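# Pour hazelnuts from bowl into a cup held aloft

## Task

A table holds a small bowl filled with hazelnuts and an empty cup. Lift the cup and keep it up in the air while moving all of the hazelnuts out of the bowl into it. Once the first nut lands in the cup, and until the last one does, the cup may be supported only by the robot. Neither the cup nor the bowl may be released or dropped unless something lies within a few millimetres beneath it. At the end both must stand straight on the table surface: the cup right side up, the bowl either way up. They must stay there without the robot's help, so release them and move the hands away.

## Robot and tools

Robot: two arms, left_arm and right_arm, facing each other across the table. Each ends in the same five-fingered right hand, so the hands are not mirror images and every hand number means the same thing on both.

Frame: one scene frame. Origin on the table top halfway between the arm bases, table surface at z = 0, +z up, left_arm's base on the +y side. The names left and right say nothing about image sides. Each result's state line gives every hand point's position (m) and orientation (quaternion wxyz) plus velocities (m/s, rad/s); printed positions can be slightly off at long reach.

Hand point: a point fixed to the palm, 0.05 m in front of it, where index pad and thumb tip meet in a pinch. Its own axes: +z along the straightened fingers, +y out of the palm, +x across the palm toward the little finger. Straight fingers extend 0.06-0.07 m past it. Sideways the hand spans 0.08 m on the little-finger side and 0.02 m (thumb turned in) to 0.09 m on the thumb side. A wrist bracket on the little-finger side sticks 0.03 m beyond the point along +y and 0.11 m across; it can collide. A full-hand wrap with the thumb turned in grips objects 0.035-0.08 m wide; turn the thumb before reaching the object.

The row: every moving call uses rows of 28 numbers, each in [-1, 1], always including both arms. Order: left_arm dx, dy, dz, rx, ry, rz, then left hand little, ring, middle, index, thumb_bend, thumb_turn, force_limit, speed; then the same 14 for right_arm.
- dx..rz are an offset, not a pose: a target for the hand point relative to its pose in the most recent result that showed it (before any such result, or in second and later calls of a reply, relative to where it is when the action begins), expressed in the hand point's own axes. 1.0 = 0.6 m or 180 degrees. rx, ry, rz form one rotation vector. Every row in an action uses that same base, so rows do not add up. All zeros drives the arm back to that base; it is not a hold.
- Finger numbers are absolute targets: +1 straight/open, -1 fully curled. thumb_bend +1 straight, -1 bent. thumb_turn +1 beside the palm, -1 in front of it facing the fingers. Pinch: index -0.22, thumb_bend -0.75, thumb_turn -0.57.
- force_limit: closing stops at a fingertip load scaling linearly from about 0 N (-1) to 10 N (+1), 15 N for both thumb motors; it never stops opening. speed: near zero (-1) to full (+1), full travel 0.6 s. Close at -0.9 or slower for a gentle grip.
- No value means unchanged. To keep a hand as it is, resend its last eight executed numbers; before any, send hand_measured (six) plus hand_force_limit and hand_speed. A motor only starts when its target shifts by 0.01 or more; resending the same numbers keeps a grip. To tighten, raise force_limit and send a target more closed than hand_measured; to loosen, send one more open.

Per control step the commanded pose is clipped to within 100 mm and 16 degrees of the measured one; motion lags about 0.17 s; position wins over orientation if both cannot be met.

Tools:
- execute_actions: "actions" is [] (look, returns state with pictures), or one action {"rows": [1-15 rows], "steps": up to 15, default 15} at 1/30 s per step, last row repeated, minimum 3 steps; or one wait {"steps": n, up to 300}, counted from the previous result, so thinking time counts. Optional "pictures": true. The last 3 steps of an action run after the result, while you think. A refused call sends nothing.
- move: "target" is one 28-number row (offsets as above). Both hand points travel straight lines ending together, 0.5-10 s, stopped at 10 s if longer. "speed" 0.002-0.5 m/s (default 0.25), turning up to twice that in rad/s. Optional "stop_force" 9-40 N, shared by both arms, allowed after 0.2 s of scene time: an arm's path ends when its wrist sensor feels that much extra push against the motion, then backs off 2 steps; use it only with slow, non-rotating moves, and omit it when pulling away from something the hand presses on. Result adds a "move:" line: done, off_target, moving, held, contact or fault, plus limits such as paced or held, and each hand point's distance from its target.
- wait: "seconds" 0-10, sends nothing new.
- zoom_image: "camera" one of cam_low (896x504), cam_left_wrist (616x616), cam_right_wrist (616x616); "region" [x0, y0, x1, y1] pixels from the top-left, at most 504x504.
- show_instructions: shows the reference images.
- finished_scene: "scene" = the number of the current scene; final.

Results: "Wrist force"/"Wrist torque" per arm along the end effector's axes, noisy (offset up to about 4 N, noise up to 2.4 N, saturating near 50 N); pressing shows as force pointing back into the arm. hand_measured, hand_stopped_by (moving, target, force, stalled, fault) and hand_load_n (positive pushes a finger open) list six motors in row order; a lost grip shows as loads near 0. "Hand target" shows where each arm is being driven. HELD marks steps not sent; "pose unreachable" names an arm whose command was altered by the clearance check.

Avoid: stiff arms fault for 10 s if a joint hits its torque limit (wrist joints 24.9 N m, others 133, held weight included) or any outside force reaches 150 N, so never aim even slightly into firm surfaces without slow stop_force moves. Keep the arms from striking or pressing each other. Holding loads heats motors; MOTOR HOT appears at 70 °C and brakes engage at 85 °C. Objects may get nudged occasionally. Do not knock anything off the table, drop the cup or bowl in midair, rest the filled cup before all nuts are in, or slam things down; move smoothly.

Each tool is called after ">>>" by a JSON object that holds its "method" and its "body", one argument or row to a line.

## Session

>>> {"method": "execute_actions", "body": {
  "actions": []
}}

Scene clock: 0.00 s of 6600.00 s.
left_arm: end_effector_position=(+0.3293, +0.4888, +0.4709) hand_measured=(+1.000, +1.000, +1.000, +1.000, +1.000, +1.000) hand_load_n=(+0.0, +0.0, +0.0, +0.0, +0.0, +0.0) hand_stopped_by=(target, target, target, target, target, target) hand_force_limit=0.00 hand_speed=-0.80 end_effector_quat_wxyz=(-0.023, +0.281, +0.959, +0.011) end_effector_velocity=(-0.000, +0.000, +0.000) end_effector_angular_velocity=(-0.001, -0.001, -0.001) | right_arm: end_effector_position=(+0.0734, -0.2491, +0.4695) hand_measured=(+1.000, +1.000, +1.000, +1.000, +1.000, +1.000) hand_load_n=(+0.0, +0.0, +0.0, +0.0, +0.0, +0.0) hand_stopped_by=(target, target, target, target, target, target) hand_force_limit=0.00 hand_speed=-0.80 end_effector_quat_wxyz=(-0.005, -0.394, +0.919, -0.005) end_effector_velocity=(-0.000, +0.000, -0.000) end_effector_angular_velocity=(+0.000, +0.001, -0.001)
Joint positions: left_arm=[ 0.579 -1.718  1.369  1.97   1.579 -1.891] | right_arm=[-1.17  -1.728  1.371  1.938  1.58  -1.916]
Joint velocities: left_arm=[-0.001 -0.001 -0.001  0.    -0.     0.   ] | right_arm=[ 0.     0.     0.001 -0.001 -0.     0.001]
Wrist force (N, on the end effector, along its own x y z axes, offset not removed): no reading
Wrist torque (N m, same axes, about the end effector's origin, offset not removed): no reading
Hand target (left_arm): +0.329, +0.489, +0.471; -0.023, +0.281, +0.959, +0.011
Hand target (right_arm): +0.073, -0.249, +0.469; -0.005, -0.394, +0.919, -0.005

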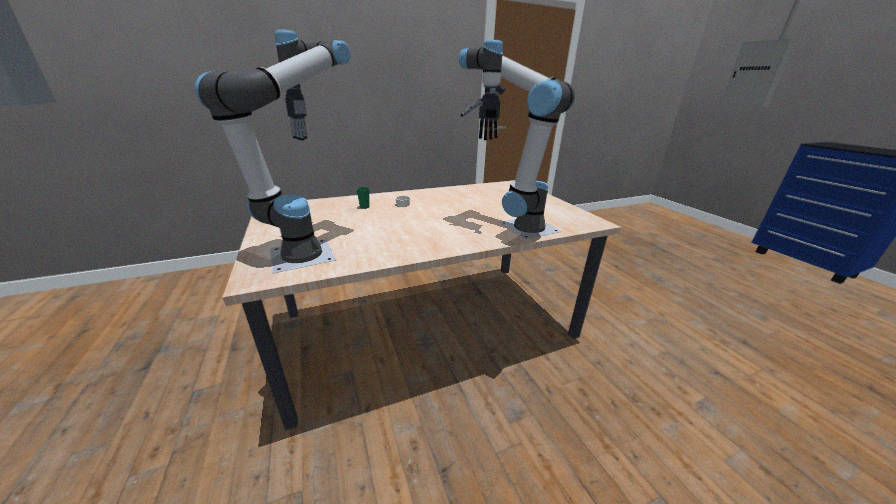

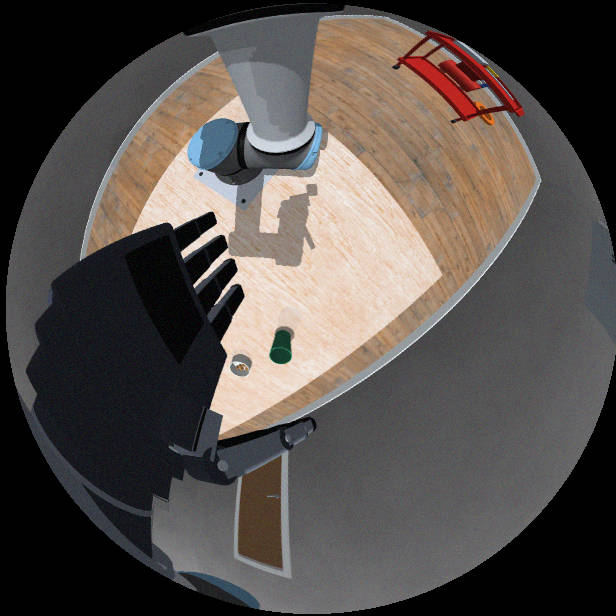

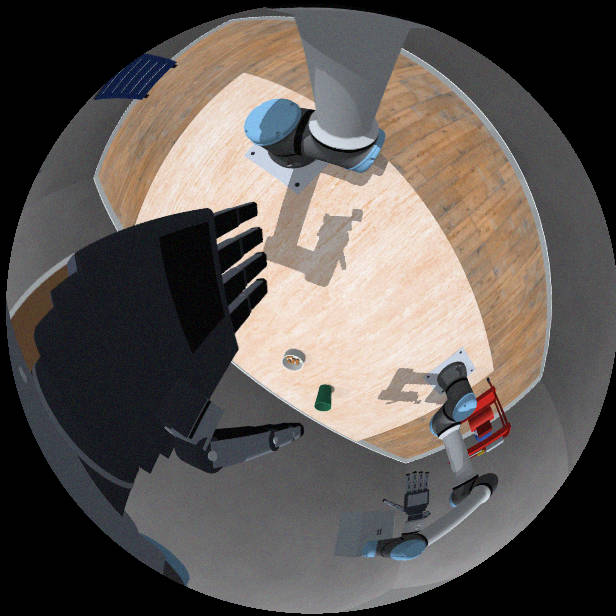

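>>> {"method": "zoom_image", "body": {
  "camera": "cam_low",
  "region": [340, 165, 470, 225]
}}

>>> {"method": "zoom_image", "body": {
  "camera": "cam_left_wrist",
  "region": [215, 300, 315, 390]
}}

Region (340, 165, 470, 225) of cam_low's 896x504 image, scaled by 3.877, with more detail than that image has; it fills the top 233 rows of this view, and the rest is white.

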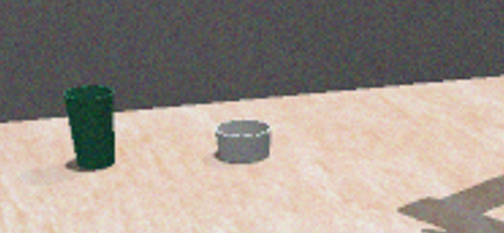

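Region (215, 300, 315, 390) of cam_left_wrist's 616x616 image, scaled by 5.040, with more detail than that image has; it fills the top 454 rows of this view, and the rest is white.

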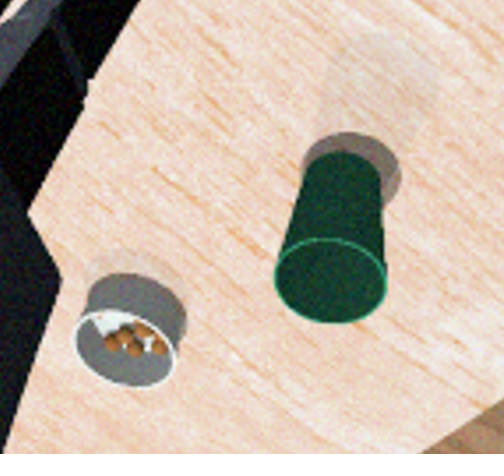

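>>> {"method": "move", "body": {
  "target": [-0.367,-0.204,0.6895,0.672,0.100,-0.638,1,1,1,1,1,-1,0,0,-0.567,-0.196,0.709,0.673,0.0357,-0.700,1,1,1,1,1,-0.7,0,0],
  "speed": 0.42
}}

Scene clock: 5.57 s of 6600.00 s.
left_arm: end_effector_position=(+0.4332, +0.2811, +0.0455) hand_measured=(+1.000, +1.000, +1.000, +1.000, +1.000, -1.000) hand_load_n=(+0.0, +0.0, +0.0, +0.0, +0.0, +0.0) hand_stopped_by=(target, target, target, target, target, target) hand_force_limit=0.00 hand_speed=0.00 end_effector_quat_wxyz=(+0.299, +0.641, -0.300, +0.640) end_effector_velocity=(+0.001, -0.000, -0.002) end_effector_angular_velocity=(-0.007, -0.006, +0.011) | right_arm: end_effector_position=(+0.3907, -0.0882, +0.0405) hand_measured=(+1.000, +1.000, +1.000, +1.000, +1.000, -0.700) hand_load_n=(+0.0, +0.0, +0.0, +0.0, +0.0, +0.0) hand_stopped_by=(target, target, target, target, target, target) hand_force_limit=0.00 hand_speed=0.00 end_effector_quat_wxyz=(-0.236, +0.682, +0.245, +0.647) end_effector_velocity=(+0.000, +0.001, -0.000) end_effector_angular_velocity=(+0.000, -0.002, +0.004)
Joint positions: left_arm=[ 0.917 -1.204  2.555 -1.35   1.894 -4.711] | right_arm=[-0.961 -1.108  2.264 -1.104  1.551 -4.709]
Joint velocities: left_arm=[-0.009  0.013  0.008 -0.031 -0.02  -0.003] | right_arm=[-0.001  0.002  0.    -0.004 -0.004 -0.001]
Wrist force (N, on the end effector, along its own x y z axes, offset not removed): left_arm=[-0.9 2.8 -0.2] | right_arm=[-1.9 -0.1 1.6]
Wrist torque (N m, same axes, about the end effector's origin, offset not removed): left_arm=[0.38 0.12 -0.09] | right_arm=[-0.14 0.08 -0.15]
Hand target (left_arm): +0.433, +0.281, +0.045; +0.299, +0.641, -0.300, +0.641
Hand target (right_arm): +0.391, -0.088, +0.040; -0.236, +0.682, +0.245, +0.647
Off the commanded pose (left_arm): 0.001 m, 0 deg.
Off the commanded pose (right_arm): 0.001 m, 0 deg.
Kept back: nothing.
move: done; limits=paced

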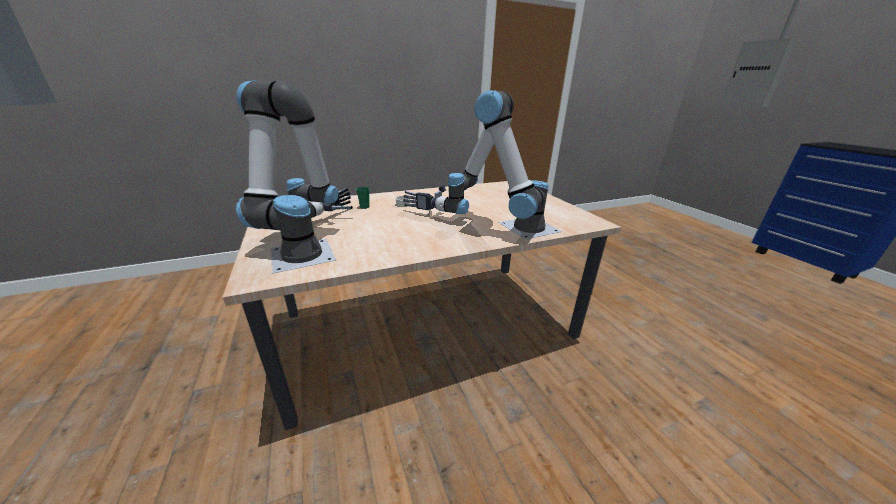

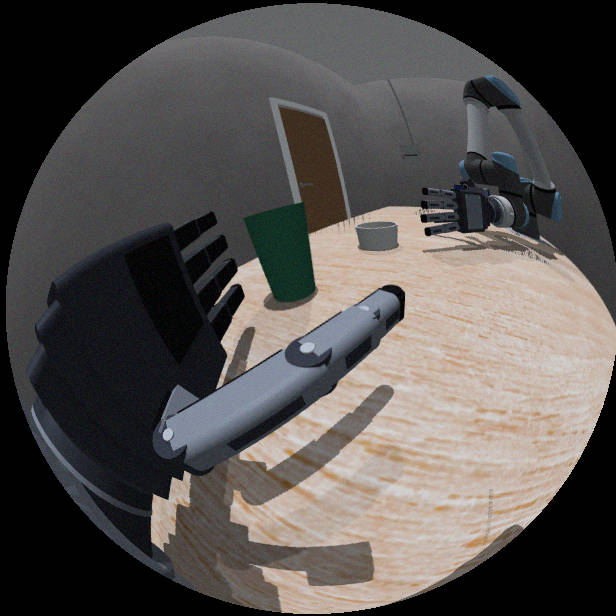

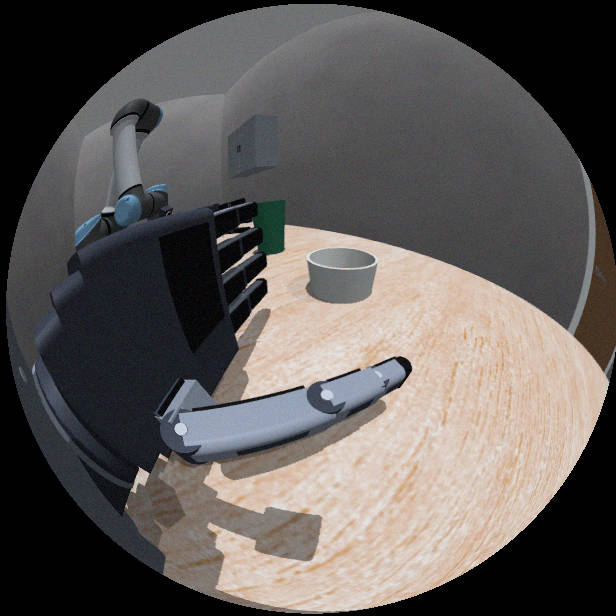

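>>> {"method": "move", "body": {
  "target": [-0.013,-0.008,0.205,0,0,0,1,1,1,1,1,-1,0,0,-0.022,0.031,0.145,0,0,0,1,1,1,1,1,-0.7,0,0],
  "speed": 0.12
}}

Scene clock: 7.50 s of 6600.00 s.
left_arm: end_effector_position=(+0.5157, +0.1900, +0.0377) hand_measured=(+1.000, +1.000, +1.000, +1.000, +1.000, -1.000) hand_load_n=(+0.0, +0.0, +0.0, +0.0, +0.0, +0.0) hand_stopped_by=(target, target, target, target, target, target) hand_force_limit=0.00 hand_speed=0.00 end_effector_quat_wxyz=(+0.299, +0.641, -0.300, +0.640) end_effector_velocity=(+0.002, -0.001, +0.000) end_effector_angular_velocity=(-0.000, -0.000, +0.001) | right_arm: end_effector_position=(+0.4686, -0.0473, +0.0228) hand_measured=(+1.000, +1.000, +1.000, +1.000, +1.000, -0.700) hand_load_n=(+0.0, +0.0, +0.0, +0.0, +0.0, +0.0) hand_stopped_by=(target, target, target, target, target, target) hand_force_limit=0.00 hand_speed=0.00 end_effector_quat_wxyz=(-0.236, +0.682, +0.245, +0.647) end_effector_velocity=(+0.001, +0.001, +0.000) end_effector_angular_velocity=(-0.000, -0.001, +0.001)
Joint positions: left_arm=[ 0.819 -1.069  2.274 -1.204  1.796 -4.711] | right_arm=[-1.    -0.962  2.038 -1.024  1.512 -4.711]
Joint velocities: left_arm=[ 0.001  0.002 -0.005  0.003 -0.     0.   ] | right_arm=[-0.     0.001 -0.004  0.002 -0.001 -0.001]
Wrist force (N, on the end effector, along its own x y z axes, offset not removed): left_arm=[1.0 2.3 -0.6] | right_arm=[-1.9 -1.2 0.8]
Wrist torque (N m, same axes, about the end effector's origin, offset not removed): left_arm=[0.45 -0.34 -0.07] | right_arm=[-0.20 0.14 -0.17]
Hand target (left_arm): +0.516, +0.190, +0.038; +0.299, +0.641, -0.300, +0.640
Hand target (right_arm): +0.469, -0.047, +0.023; -0.236, +0.682, +0.245, +0.647
Off the commanded pose (left_arm): 0.000 m, 0 deg.
Off the commanded pose (right_arm): 0.000 m, 0 deg.
Kept back: nothing.
move: done

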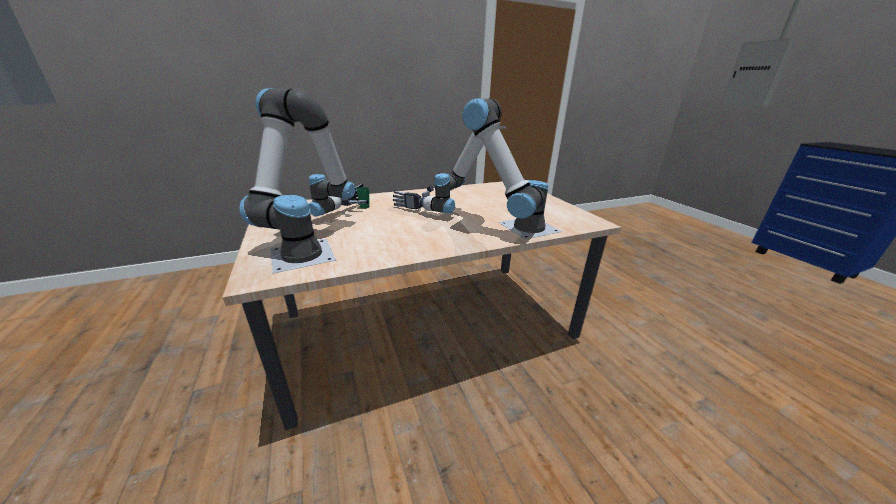

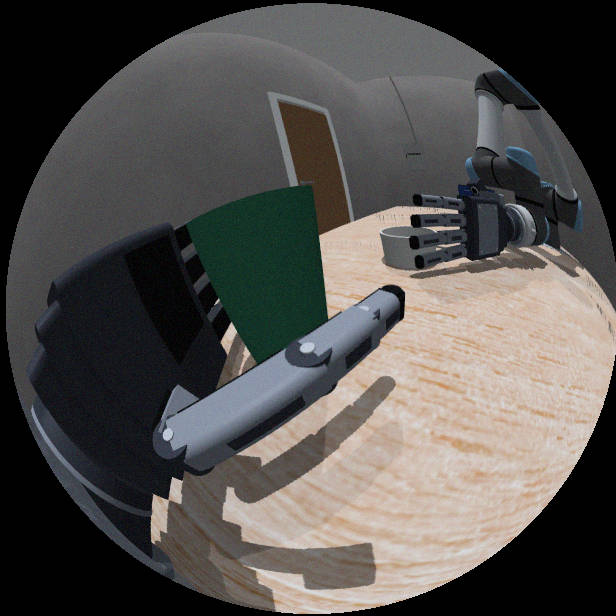

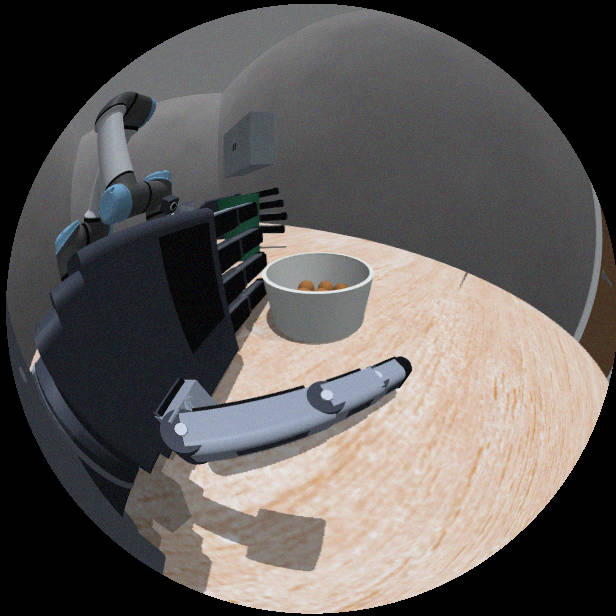

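>>> {"method": "move", "body": {
  "target": [0,-0.001,0.037,0,0,0,0.7,0.7,0.7,0.7,1,-1,0,-0.7,0.003,0.003,0.079,0,0,0,1,1,1,1,1,-0.7,0,0],
  "speed": 0.06
}}

Scene clock: 8.93 s of 6600.00 s.
left_arm: end_effector_position=(+0.5303, +0.1735, +0.0377) hand_measured=(+0.700, +0.700, +0.700, +0.700, +1.000, -1.000) hand_load_n=(+0.0, +0.0, +0.0, +0.0, +0.0, +0.0) hand_stopped_by=(target, target, target, target, target, target) hand_force_limit=0.00 hand_speed=-0.70 end_effector_quat_wxyz=(+0.299, +0.641, -0.300, +0.640) end_effector_velocity=(+0.001, -0.001, -0.000) end_effector_angular_velocity=(+0.000, +0.000, +0.000) | right_arm: end_effector_position=(+0.5060, -0.0184, +0.0222) hand_measured=(+1.000, +1.000, +1.000, +1.000, +1.000, -0.700) hand_load_n=(+0.0, +0.0, +0.0, +0.0, +0.0, +0.0) hand_stopped_by=(target, target, target, target, target, target) hand_force_limit=0.00 hand_speed=0.00 end_effector_quat_wxyz=(-0.236, +0.682, +0.245, +0.647) end_effector_velocity=(+0.002, +0.001, -0.001) end_effector_angular_velocity=(-0.002, +0.002, -0.000)
Joint positions: left_arm=[ 0.807 -1.046  2.219 -1.172  1.784 -4.711] | right_arm=[-0.998 -0.899  1.897 -0.947  1.514 -4.711]
Joint velocities: left_arm=[-0.001  0.001 -0.003  0.001 -0.001  0.   ] | right_arm=[-0.     0.005 -0.007  0.005  0.    -0.   ]
Wrist force (N, on the end effector, along its own x y z axes, offset not removed): left_arm=[1.1 2.2 0.5] | right_arm=[1.5 0.1 2.5]
Wrist torque (N m, same axes, about the end effector's origin, offset not removed): left_arm=[0.36 -0.15 0.00] | right_arm=[0.03 -0.40 0.01]
Hand target (left_arm): +0.530, +0.173, +0.038; +0.299, +0.641, -0.300, +0.640
Hand target (right_arm): +0.506, -0.018, +0.022; -0.236, +0.682, +0.245, +0.647
Off the commanded pose (left_arm): 0.000 m, 0 deg.
Off the commanded pose (right_arm): 0.000 m, 0 deg.
Kept back: nothing.
move: done

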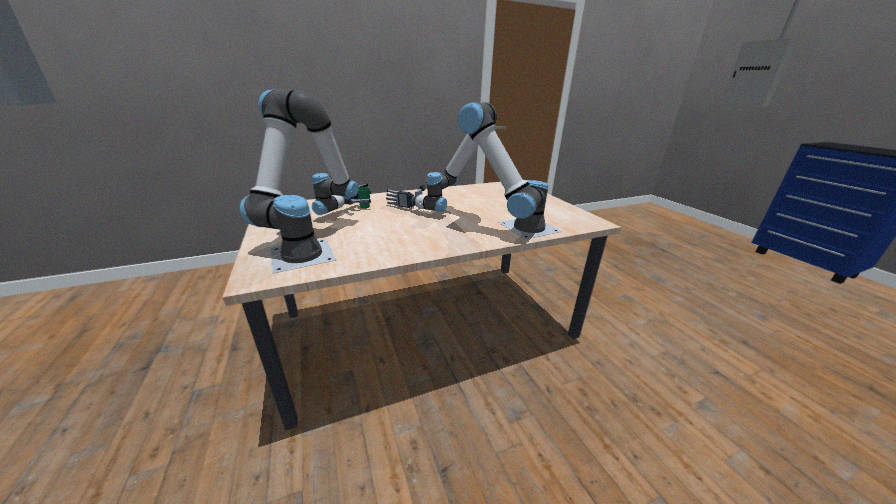

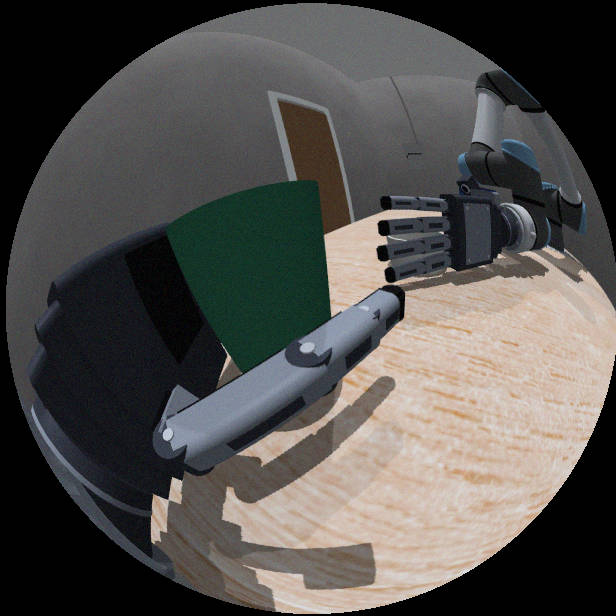

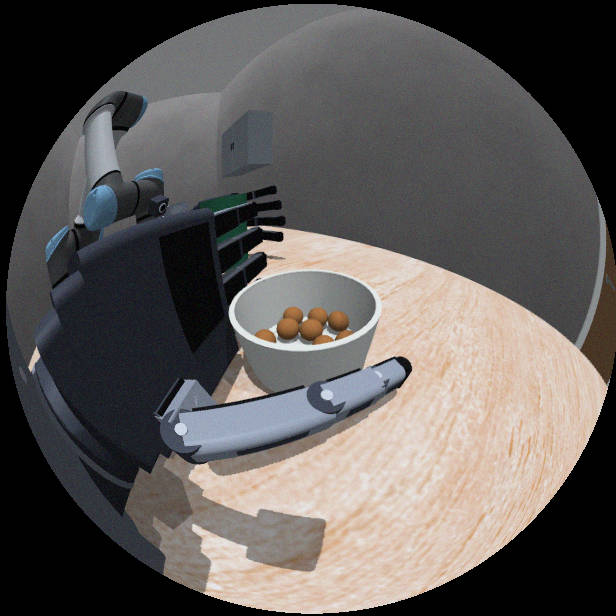

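>>> {"method": "move", "body": {
  "target": [0,0,0.005,0,0,0,-0.5,-0.5,-0.5,-0.5,0.65,-1,0,-0.55,0,0.002,0.012,0,0,0,0.9,0.9,0.0,-0.3,1,-0.7,0.2,-0.6],
  "speed": 0.02
}}

Scene clock: 10.63 s of 6600.00 s.
left_arm: end_effector_position=(+0.5323, +0.1711, +0.0378) hand_measured=(-0.196, -0.170, -0.170, -0.146, +0.656, -1.000) hand_load_n=(+5.0, +2.5, +6.5, +3.5, +9.5, +6.0) hand_stopped_by=(force, force, force, force, target, target) hand_force_limit=0.00 hand_speed=-0.55 end_effector_quat_wxyz=(+0.299, +0.641, -0.300, +0.640) end_effector_velocity=(-0.000, -0.001, +0.000) end_effector_angular_velocity=(+0.000, -0.001, -0.001) | right_arm: end_effector_position=(+0.5123, -0.0147, +0.0218) hand_measured=(+0.900, +0.900, +0.272, +0.250, +1.002, -0.700) hand_load_n=(+0.0, +0.0, +6.5, +7.0, +2.5, +0.5) hand_stopped_by=(target, target, force, force, target, target) hand_force_limit=0.20 hand_speed=-0.60 end_effector_quat_wxyz=(-0.236, +0.682, +0.245, +0.647) end_effector_velocity=(-0.001, -0.000, -0.001) end_effector_angular_velocity=(-0.001, +0.002, +0.000)
Joint positions: left_arm=[ 0.805 -1.043  2.212 -1.168  1.782 -4.711] | right_arm=[-0.999 -0.889  1.876 -0.936  1.512 -4.711]
Joint velocities: left_arm=[-0.001 -0.    -0.     0.    -0.     0.001] | right_arm=[ 0.     0.001  0.002 -0.    -0.     0.   ]
Wrist force (N, on the end effector, along its own x y z axes, offset not removed): left_arm=[3.7 1.2 -0.4] | right_arm=[-0.6 0.2 0.0]
Wrist torque (N m, same axes, about the end effector's origin, offset not removed): left_arm=[0.21 -0.49 0.14] | right_arm=[0.04 -0.12 -0.21]
Hand target (left_arm): +0.532, +0.171, +0.038; +0.299, +0.641, -0.300, +0.640
Hand target (right_arm): +0.512, -0.015, +0.022; -0.236, +0.682, +0.245, +0.647
Off the commanded pose (left_arm): 0.000 m, 0 deg.
Off the commanded pose (right_arm): 0.000 m, 0 deg.
Kept back: nothing.
move: done

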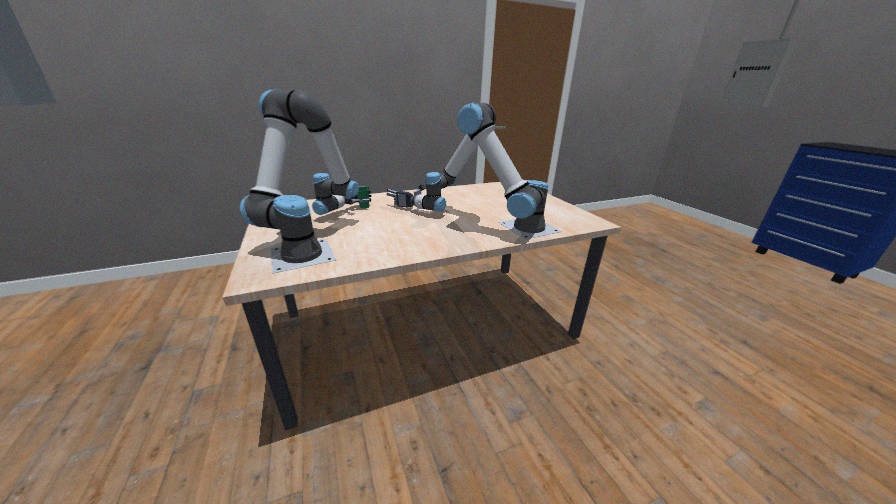

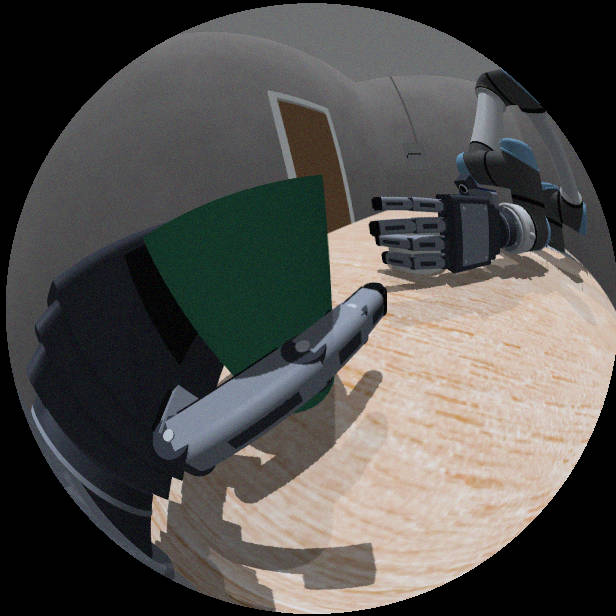

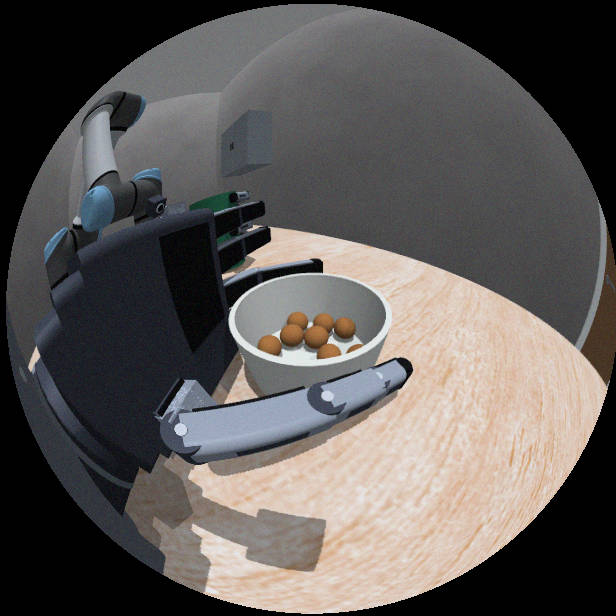

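>>> {"method": "move", "body": {
  "target": [0.087,0.089,-0.029,-0.083,0,0,-0.5,-0.5,-0.5,-0.5,0.65,-1,0,-0.55,0.3685,-0.143,-0.23,0.112,0.0068,0.052,0.9,0.9,0.0,-0.3,1,-0.7,0.2,-0.6],
  "speed": 0.2
}}

Scene clock: 13.03 s of 6600.00 s.
left_arm: end_effector_position=(+0.4801, +0.1503, +0.0899) hand_measured=(-0.196, -0.170, -0.170, -0.146, +0.656, -1.000) hand_load_n=(+5.0, +2.5, +6.5, +3.5, +9.5, +6.0) hand_stopped_by=(force, force, force, force, target, target) hand_force_limit=0.00 hand_speed=-0.55 end_effector_quat_wxyz=(+0.380, +0.596, -0.381, +0.596) end_effector_velocity=(-0.000, +0.000, +0.000) end_effector_angular_velocity=(+0.000, +0.000, -0.001) | right_arm: end_effector_position=(+0.3609, -0.0305, +0.2500) hand_measured=(+0.900, +0.900, +0.272, +0.250, +1.002, -0.700) hand_load_n=(+0.0, +0.0, +6.0, +7.0, +2.5, +2.0) hand_stopped_by=(target, target, force, force, target, target) hand_force_limit=0.20 hand_speed=-0.60 end_effector_quat_wxyz=(-0.406, +0.641, +0.296, +0.580) end_effector_velocity=(-0.000, -0.001, +0.002) end_effector_angular_velocity=(+0.001, +0.000, +0.002)
Joint positions: left_arm=[ 0.825 -1.162  2.169 -1.005  2.063 -4.711] | right_arm=[-1.051 -1.565  2.093 -0.53   1.113 -4.533]
Joint velocities: left_arm=[ 0.    -0.    -0.001  0.001  0.002  0.   ] | right_arm=[-0.003 -0.004 -0.001  0.004 -0.004  0.001]
Wrist force (N, on the end effector, along its own x y z axes, offset not removed): left_arm=[2.0 2.7 -1.2] | right_arm=[-1.9 -1.6 0.6]
Wrist torque (N m, same axes, about the end effector's origin, offset not removed): left_arm=[0.47 -0.46 -0.01] | right_arm=[-0.37 -0.21 -0.21]
Hand target (left_arm): +0.480, +0.150, +0.090; +0.380, +0.596, -0.381, +0.596
Hand target (right_arm): +0.361, -0.031, +0.250; -0.406, +0.641, +0.296, +0.580
Off the commanded pose (left_arm): 0.000 m, 0 deg.
Off the commanded pose (right_arm): 0.000 m, 0 deg.
Kept back: nothing.
move: done

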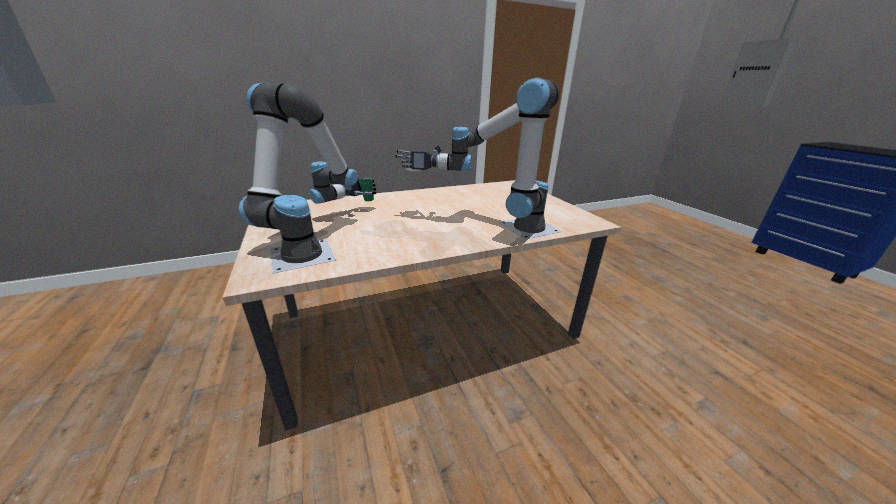

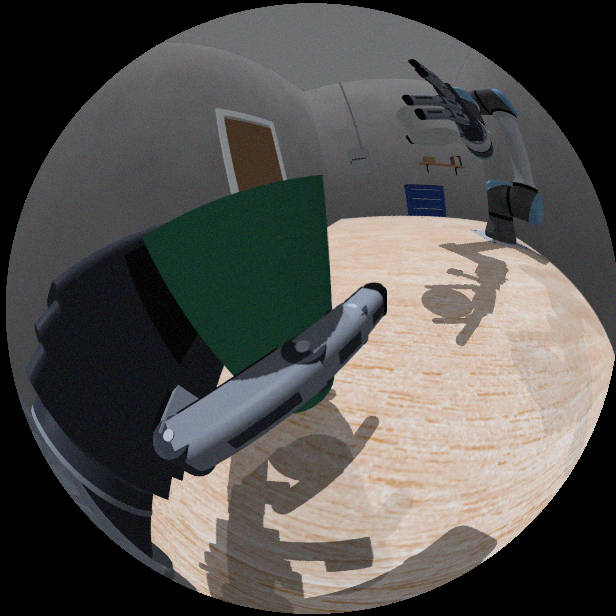

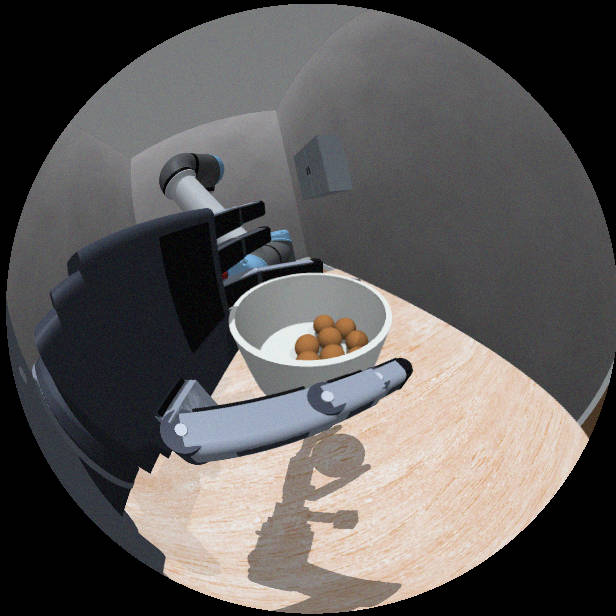

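>>> {"method": "move", "body": {
  "target": [0.068,0.337,0.112,-0.109,0.027,0.154,-0.5,-0.5,-0.5,-0.5,0.65,-1,0,-0.55,-0.046,-0.221,0.033,0.098,-0.0567,0.22,0.7,0.7,0.0,-0.3,1,-0.7,0.2,-0.6],
  "speed": 0.16
}}

Scene clock: 16.20 s of 6600.00 s.
left_arm: end_effector_position=(+0.3253, +0.0042, +0.1303) hand_measured=(-0.196, -0.170, -0.170, -0.146, +0.656, -1.000) hand_load_n=(+5.0, +2.5, +6.5, +3.5, +9.5, +6.0) hand_stopped_by=(force, force, force, force, target, target) hand_force_limit=0.00 hand_speed=-0.55 end_effector_quat_wxyz=(+0.337, +0.390, -0.591, +0.620) end_effector_velocity=(-0.002, -0.002, +0.000) end_effector_angular_velocity=(+0.002, -0.004, -0.003) | right_arm: end_effector_position=(+0.2541, +0.0548, +0.2464) hand_measured=(+0.700, +0.700, +0.272, +0.250, +1.002, -0.700) hand_load_n=(+0.0, +0.0, +6.0, +7.0, +2.5, +1.5) hand_stopped_by=(target, target, force, force, target, target) hand_force_limit=0.20 hand_speed=-0.60 end_effector_quat_wxyz=(-0.641, +0.683, +0.180, +0.300) end_effector_velocity=(-0.001, +0.002, +0.001) end_effector_angular_velocity=(+0.004, +0.004, +0.005)
Joint positions: left_arm=[ 0.394 -1.313  2.135 -0.819  1.981 -4.222] | right_arm=[-0.99  -1.521  1.985 -0.468  0.825 -3.835]
Joint velocities: left_arm=[-0.005 -0.    -0.003  0.005 -0.002  0.005] | right_arm=[ 0.002  0.002 -0.002 -0.005 -0.004  0.008]
Wrist force (N, on the end effector, along its own x y z axes, offset not removed): left_arm=[-0.9 2.9 -1.9] | right_arm=[-1.9 3.0 0.1]
Wrist torque (N m, same axes, about the end effector's origin, offset not removed): left_arm=[0.56 -0.06 -0.04] | right_arm=[0.36 -0.02 -0.16]
Hand target (left_arm): +0.325, +0.004, +0.130; -0.337, -0.390, +0.591, -0.620
Hand target (right_arm): +0.254, +0.055, +0.246; +0.641, -0.683, -0.180, -0.300
Off the commanded pose (left_arm): 0.000 m, 0 deg.
Off the commanded pose (right_arm): 0.000 m, 0 deg.
Kept back: nothing.
move: done

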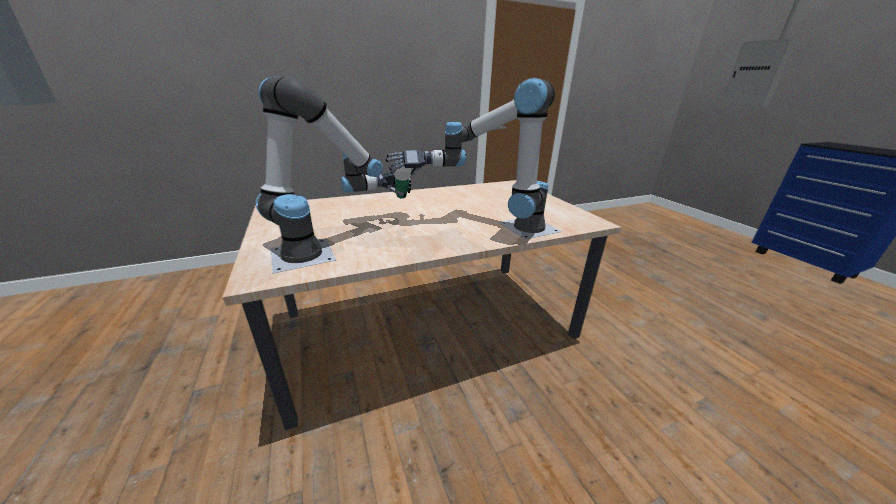

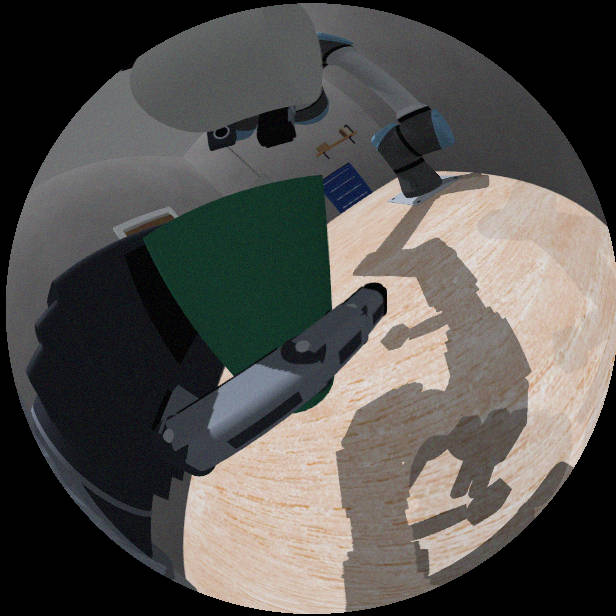

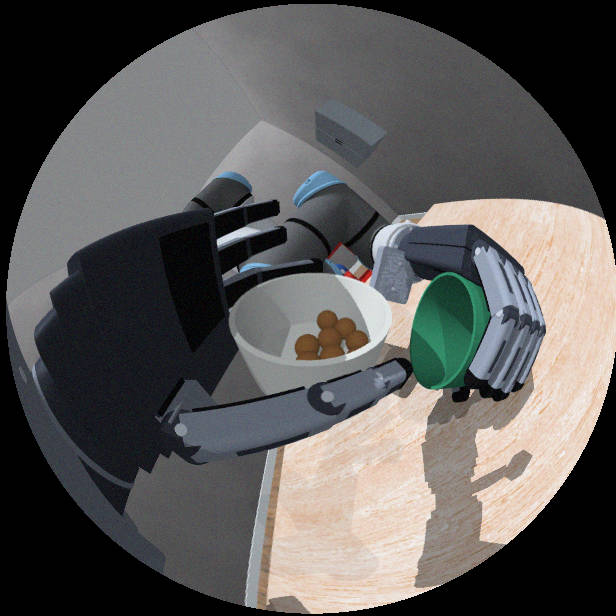

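>>> {"method": "move", "body": {
  "target": [0,0,0,0,0,0,-0.5,-0.5,-0.5,-0.5,0.65,-1,0,-0.55,-0.0097,0.0297,0.002,0,0,0.15,0.9,0.9,0.0,-0.3,1,-0.7,0.2,-0.85],
  "speed": 0.1
}}

>>> {"method": "zoom_image", "body": {
  "camera": "cam_low",
  "region": [365, 145, 445, 205]
}}

Scene clock: 19.13 s of 6600.00 s.
left_arm: end_effector_position=(+0.3253, +0.0042, +0.1303) hand_measured=(-0.196, -0.170, -0.170, -0.146, +0.656, -1.000) hand_load_n=(+5.0, +2.5, +6.5, +3.5, +9.5, +6.0) hand_stopped_by=(force, force, force, force, target, target) hand_force_limit=0.00 hand_speed=-0.55 end_effector_quat_wxyz=(+0.337, +0.390, -0.591, +0.620) end_effector_velocity=(-0.000, +0.000, -0.000) end_effector_angular_velocity=(+0.001, +0.001, -0.001) | right_arm: end_effector_position=(+0.2612, +0.0549, +0.2291) hand_measured=(+0.900, +0.900, +0.272, +0.250, +1.002, -0.700) hand_load_n=(+0.0, +0.0, +6.0, +7.0, +2.5, +1.0) hand_stopped_by=(target, target, force, force, target, target) hand_force_limit=0.20 hand_speed=-0.85 end_effector_quat_wxyz=(-0.693, +0.706, +0.016, +0.143) end_effector_velocity=(-0.000, +0.000, -0.000) end_effector_angular_velocity=(+0.004, +0.012, +0.002)
Joint positions: left_arm=[ 0.394 -1.313  2.135 -0.819  1.981 -4.222] | right_arm=[-1.06  -1.457  1.966 -0.513  0.756 -3.365]
Joint velocities: left_arm=[-0.     0.     0.     0.001  0.     0.   ] | right_arm=[-0.001  0.002 -0.    -0.004 -0.003  0.014]
Wrist force (N, on the end effector, along its own x y z axes, offset not removed): left_arm=[0.7 2.2 -1.0] | right_arm=[-0.8 3.3 -0.9]
Wrist torque (N m, same axes, about the end effector's origin, offset not removed): left_arm=[0.48 -0.25 0.15] | right_arm=[0.15 -0.04 -0.03]
Hand target (left_arm): +0.325, +0.004, +0.130; -0.337, -0.390, +0.591, -0.620
Hand target (right_arm): +0.261, +0.055, +0.229; +0.694, -0.706, -0.016, -0.142
Off the commanded pose (left_arm): 0.000 m, 0 deg.
Off the commanded pose (right_arm): 0.000 m, 0 deg.
Kept back: nothing.
move: done

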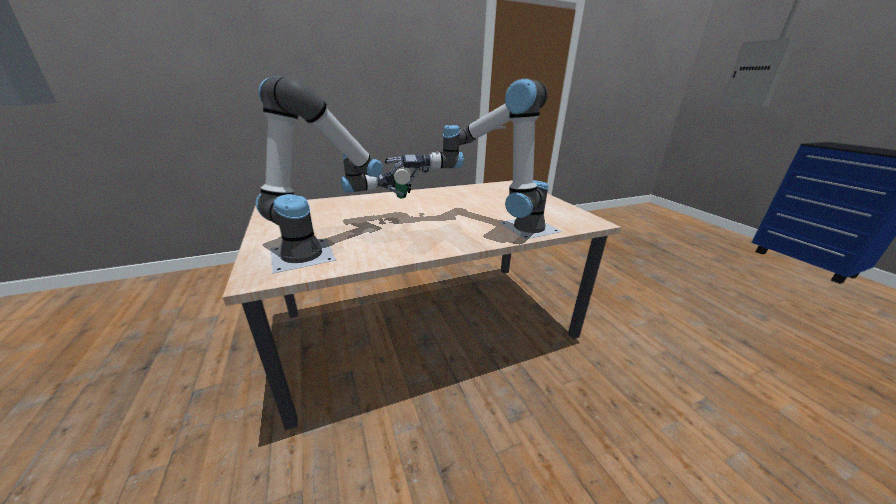

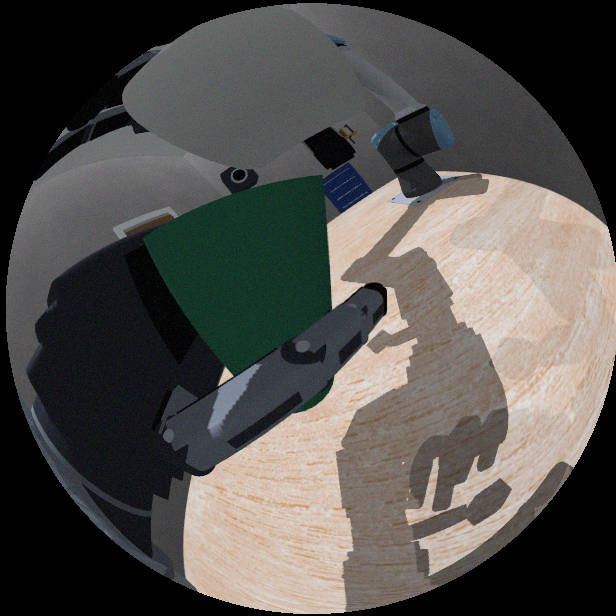

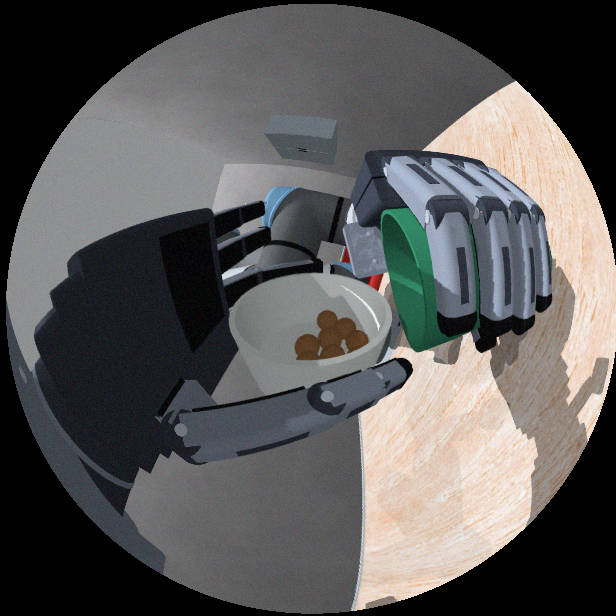

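Region (365, 145, 445, 205) of cam_low's 896x504 image, scaled by 6.300, with more detail than that image has; it fills the top 378 rows of this view, and the rest is white.

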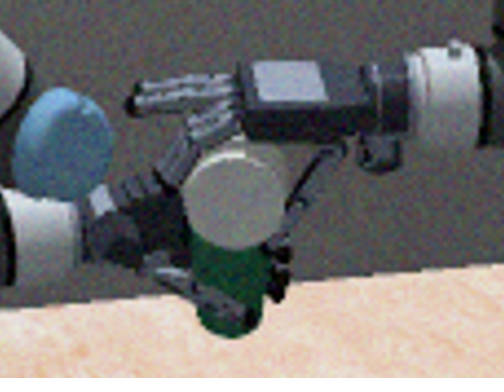

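>>> {"method": "move", "body": {
  "target": [0,0,0,0,0,0,-0.5,-0.5,-0.5,-0.5,0.65,-1,0,-0.55,0.0085,0.009,0,0,0,0.025,0.9,0.9,0.0,-0.3,1,-0.7,0.2,-0.85],
  "speed": 0.035
}}

Scene clock: 20.70 s of 6600.00 s.
left_arm: end_effector_position=(+0.3253, +0.0042, +0.1303) hand_measured=(-0.196, -0.170, -0.170, -0.146, +0.656, -1.000) hand_load_n=(+4.5, +2.5, +6.5, +3.5, +9.5, +6.0) hand_stopped_by=(force, force, force, force, target, target) hand_force_limit=0.00 hand_speed=-0.55 end_effector_quat_wxyz=(+0.337, +0.390, -0.591, +0.620) end_effector_velocity=(-0.000, +0.000, -0.001) end_effector_angular_velocity=(+0.001, +0.000, -0.000) | right_arm: end_effector_position=(+0.2672, +0.0538, +0.2250) hand_measured=(+0.900, +0.900, +0.272, +0.250, +1.002, -0.700) hand_load_n=(+0.0, +0.0, +6.0, +7.0, +2.5, +1.0) hand_stopped_by=(target, target, force, force, target, target) hand_force_limit=0.20 hand_speed=-0.85 end_effector_quat_wxyz=(-0.698, +0.706, -0.011, +0.116) end_effector_velocity=(+0.001, -0.000, -0.002) end_effector_angular_velocity=(+0.002, +0.016, +0.000)
Joint positions: left_arm=[ 0.394 -1.313  2.135 -0.819  1.981 -4.222] | right_arm=[-1.079 -1.438  1.96  -0.526  0.737 -3.288]
Joint velocities: left_arm=[0.    0.001 0.    0.    0.    0.   ] | right_arm=[-0.003  0.006 -0.    -0.003 -0.003  0.014]
Wrist force (N, on the end effector, along its own x y z axes, offset not removed): left_arm=[-1.5 3.7 1.8] | right_arm=[1.4 1.7 0.8]
Wrist torque (N m, same axes, about the end effector's origin, offset not removed): left_arm=[0.41 0.02 -0.10] | right_arm=[0.07 -0.39 0.08]
Hand target (left_arm): +0.325, +0.004, +0.130; -0.337, -0.390, +0.591, -0.620
Hand target (right_arm): +0.267, +0.054, +0.225; +0.699, -0.706, +0.012, -0.116
Off the commanded pose (left_arm): 0.000 m, 0 deg.
Off the commanded pose (right_arm): 0.000 m, 0 deg.
Kept back: nothing.
move: done

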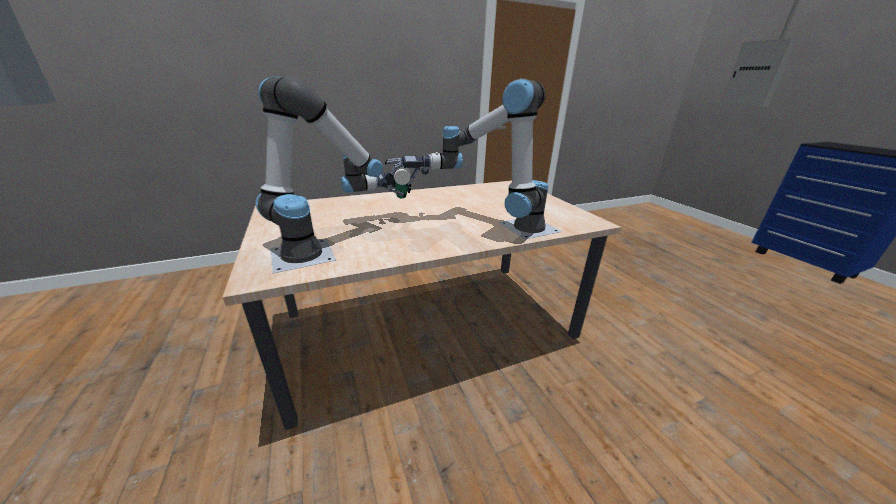

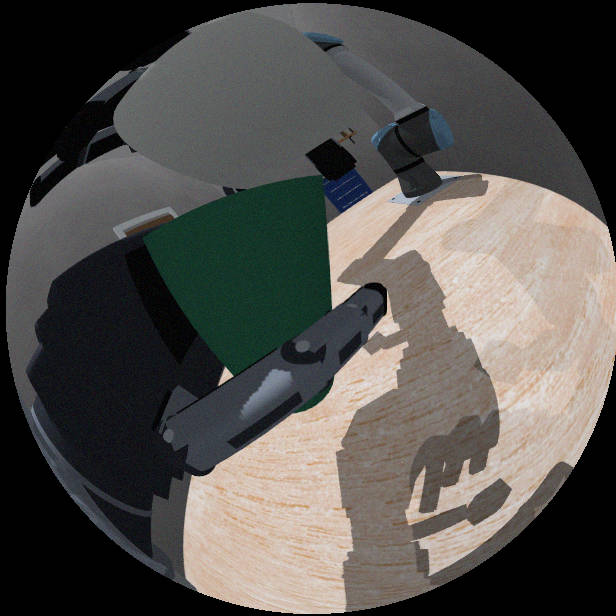

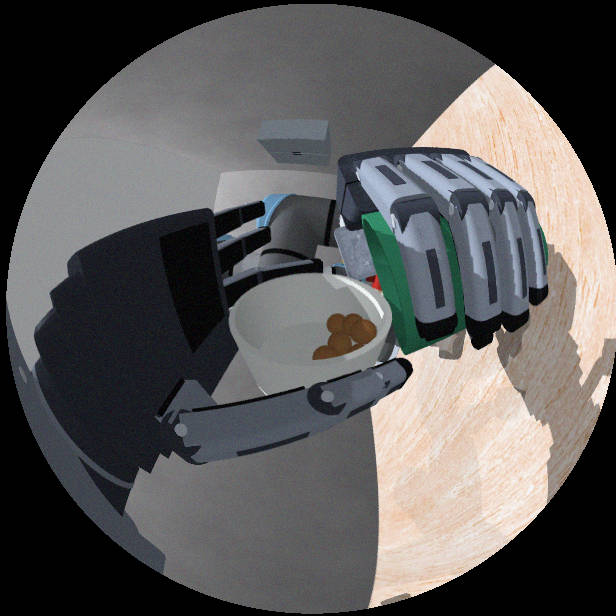

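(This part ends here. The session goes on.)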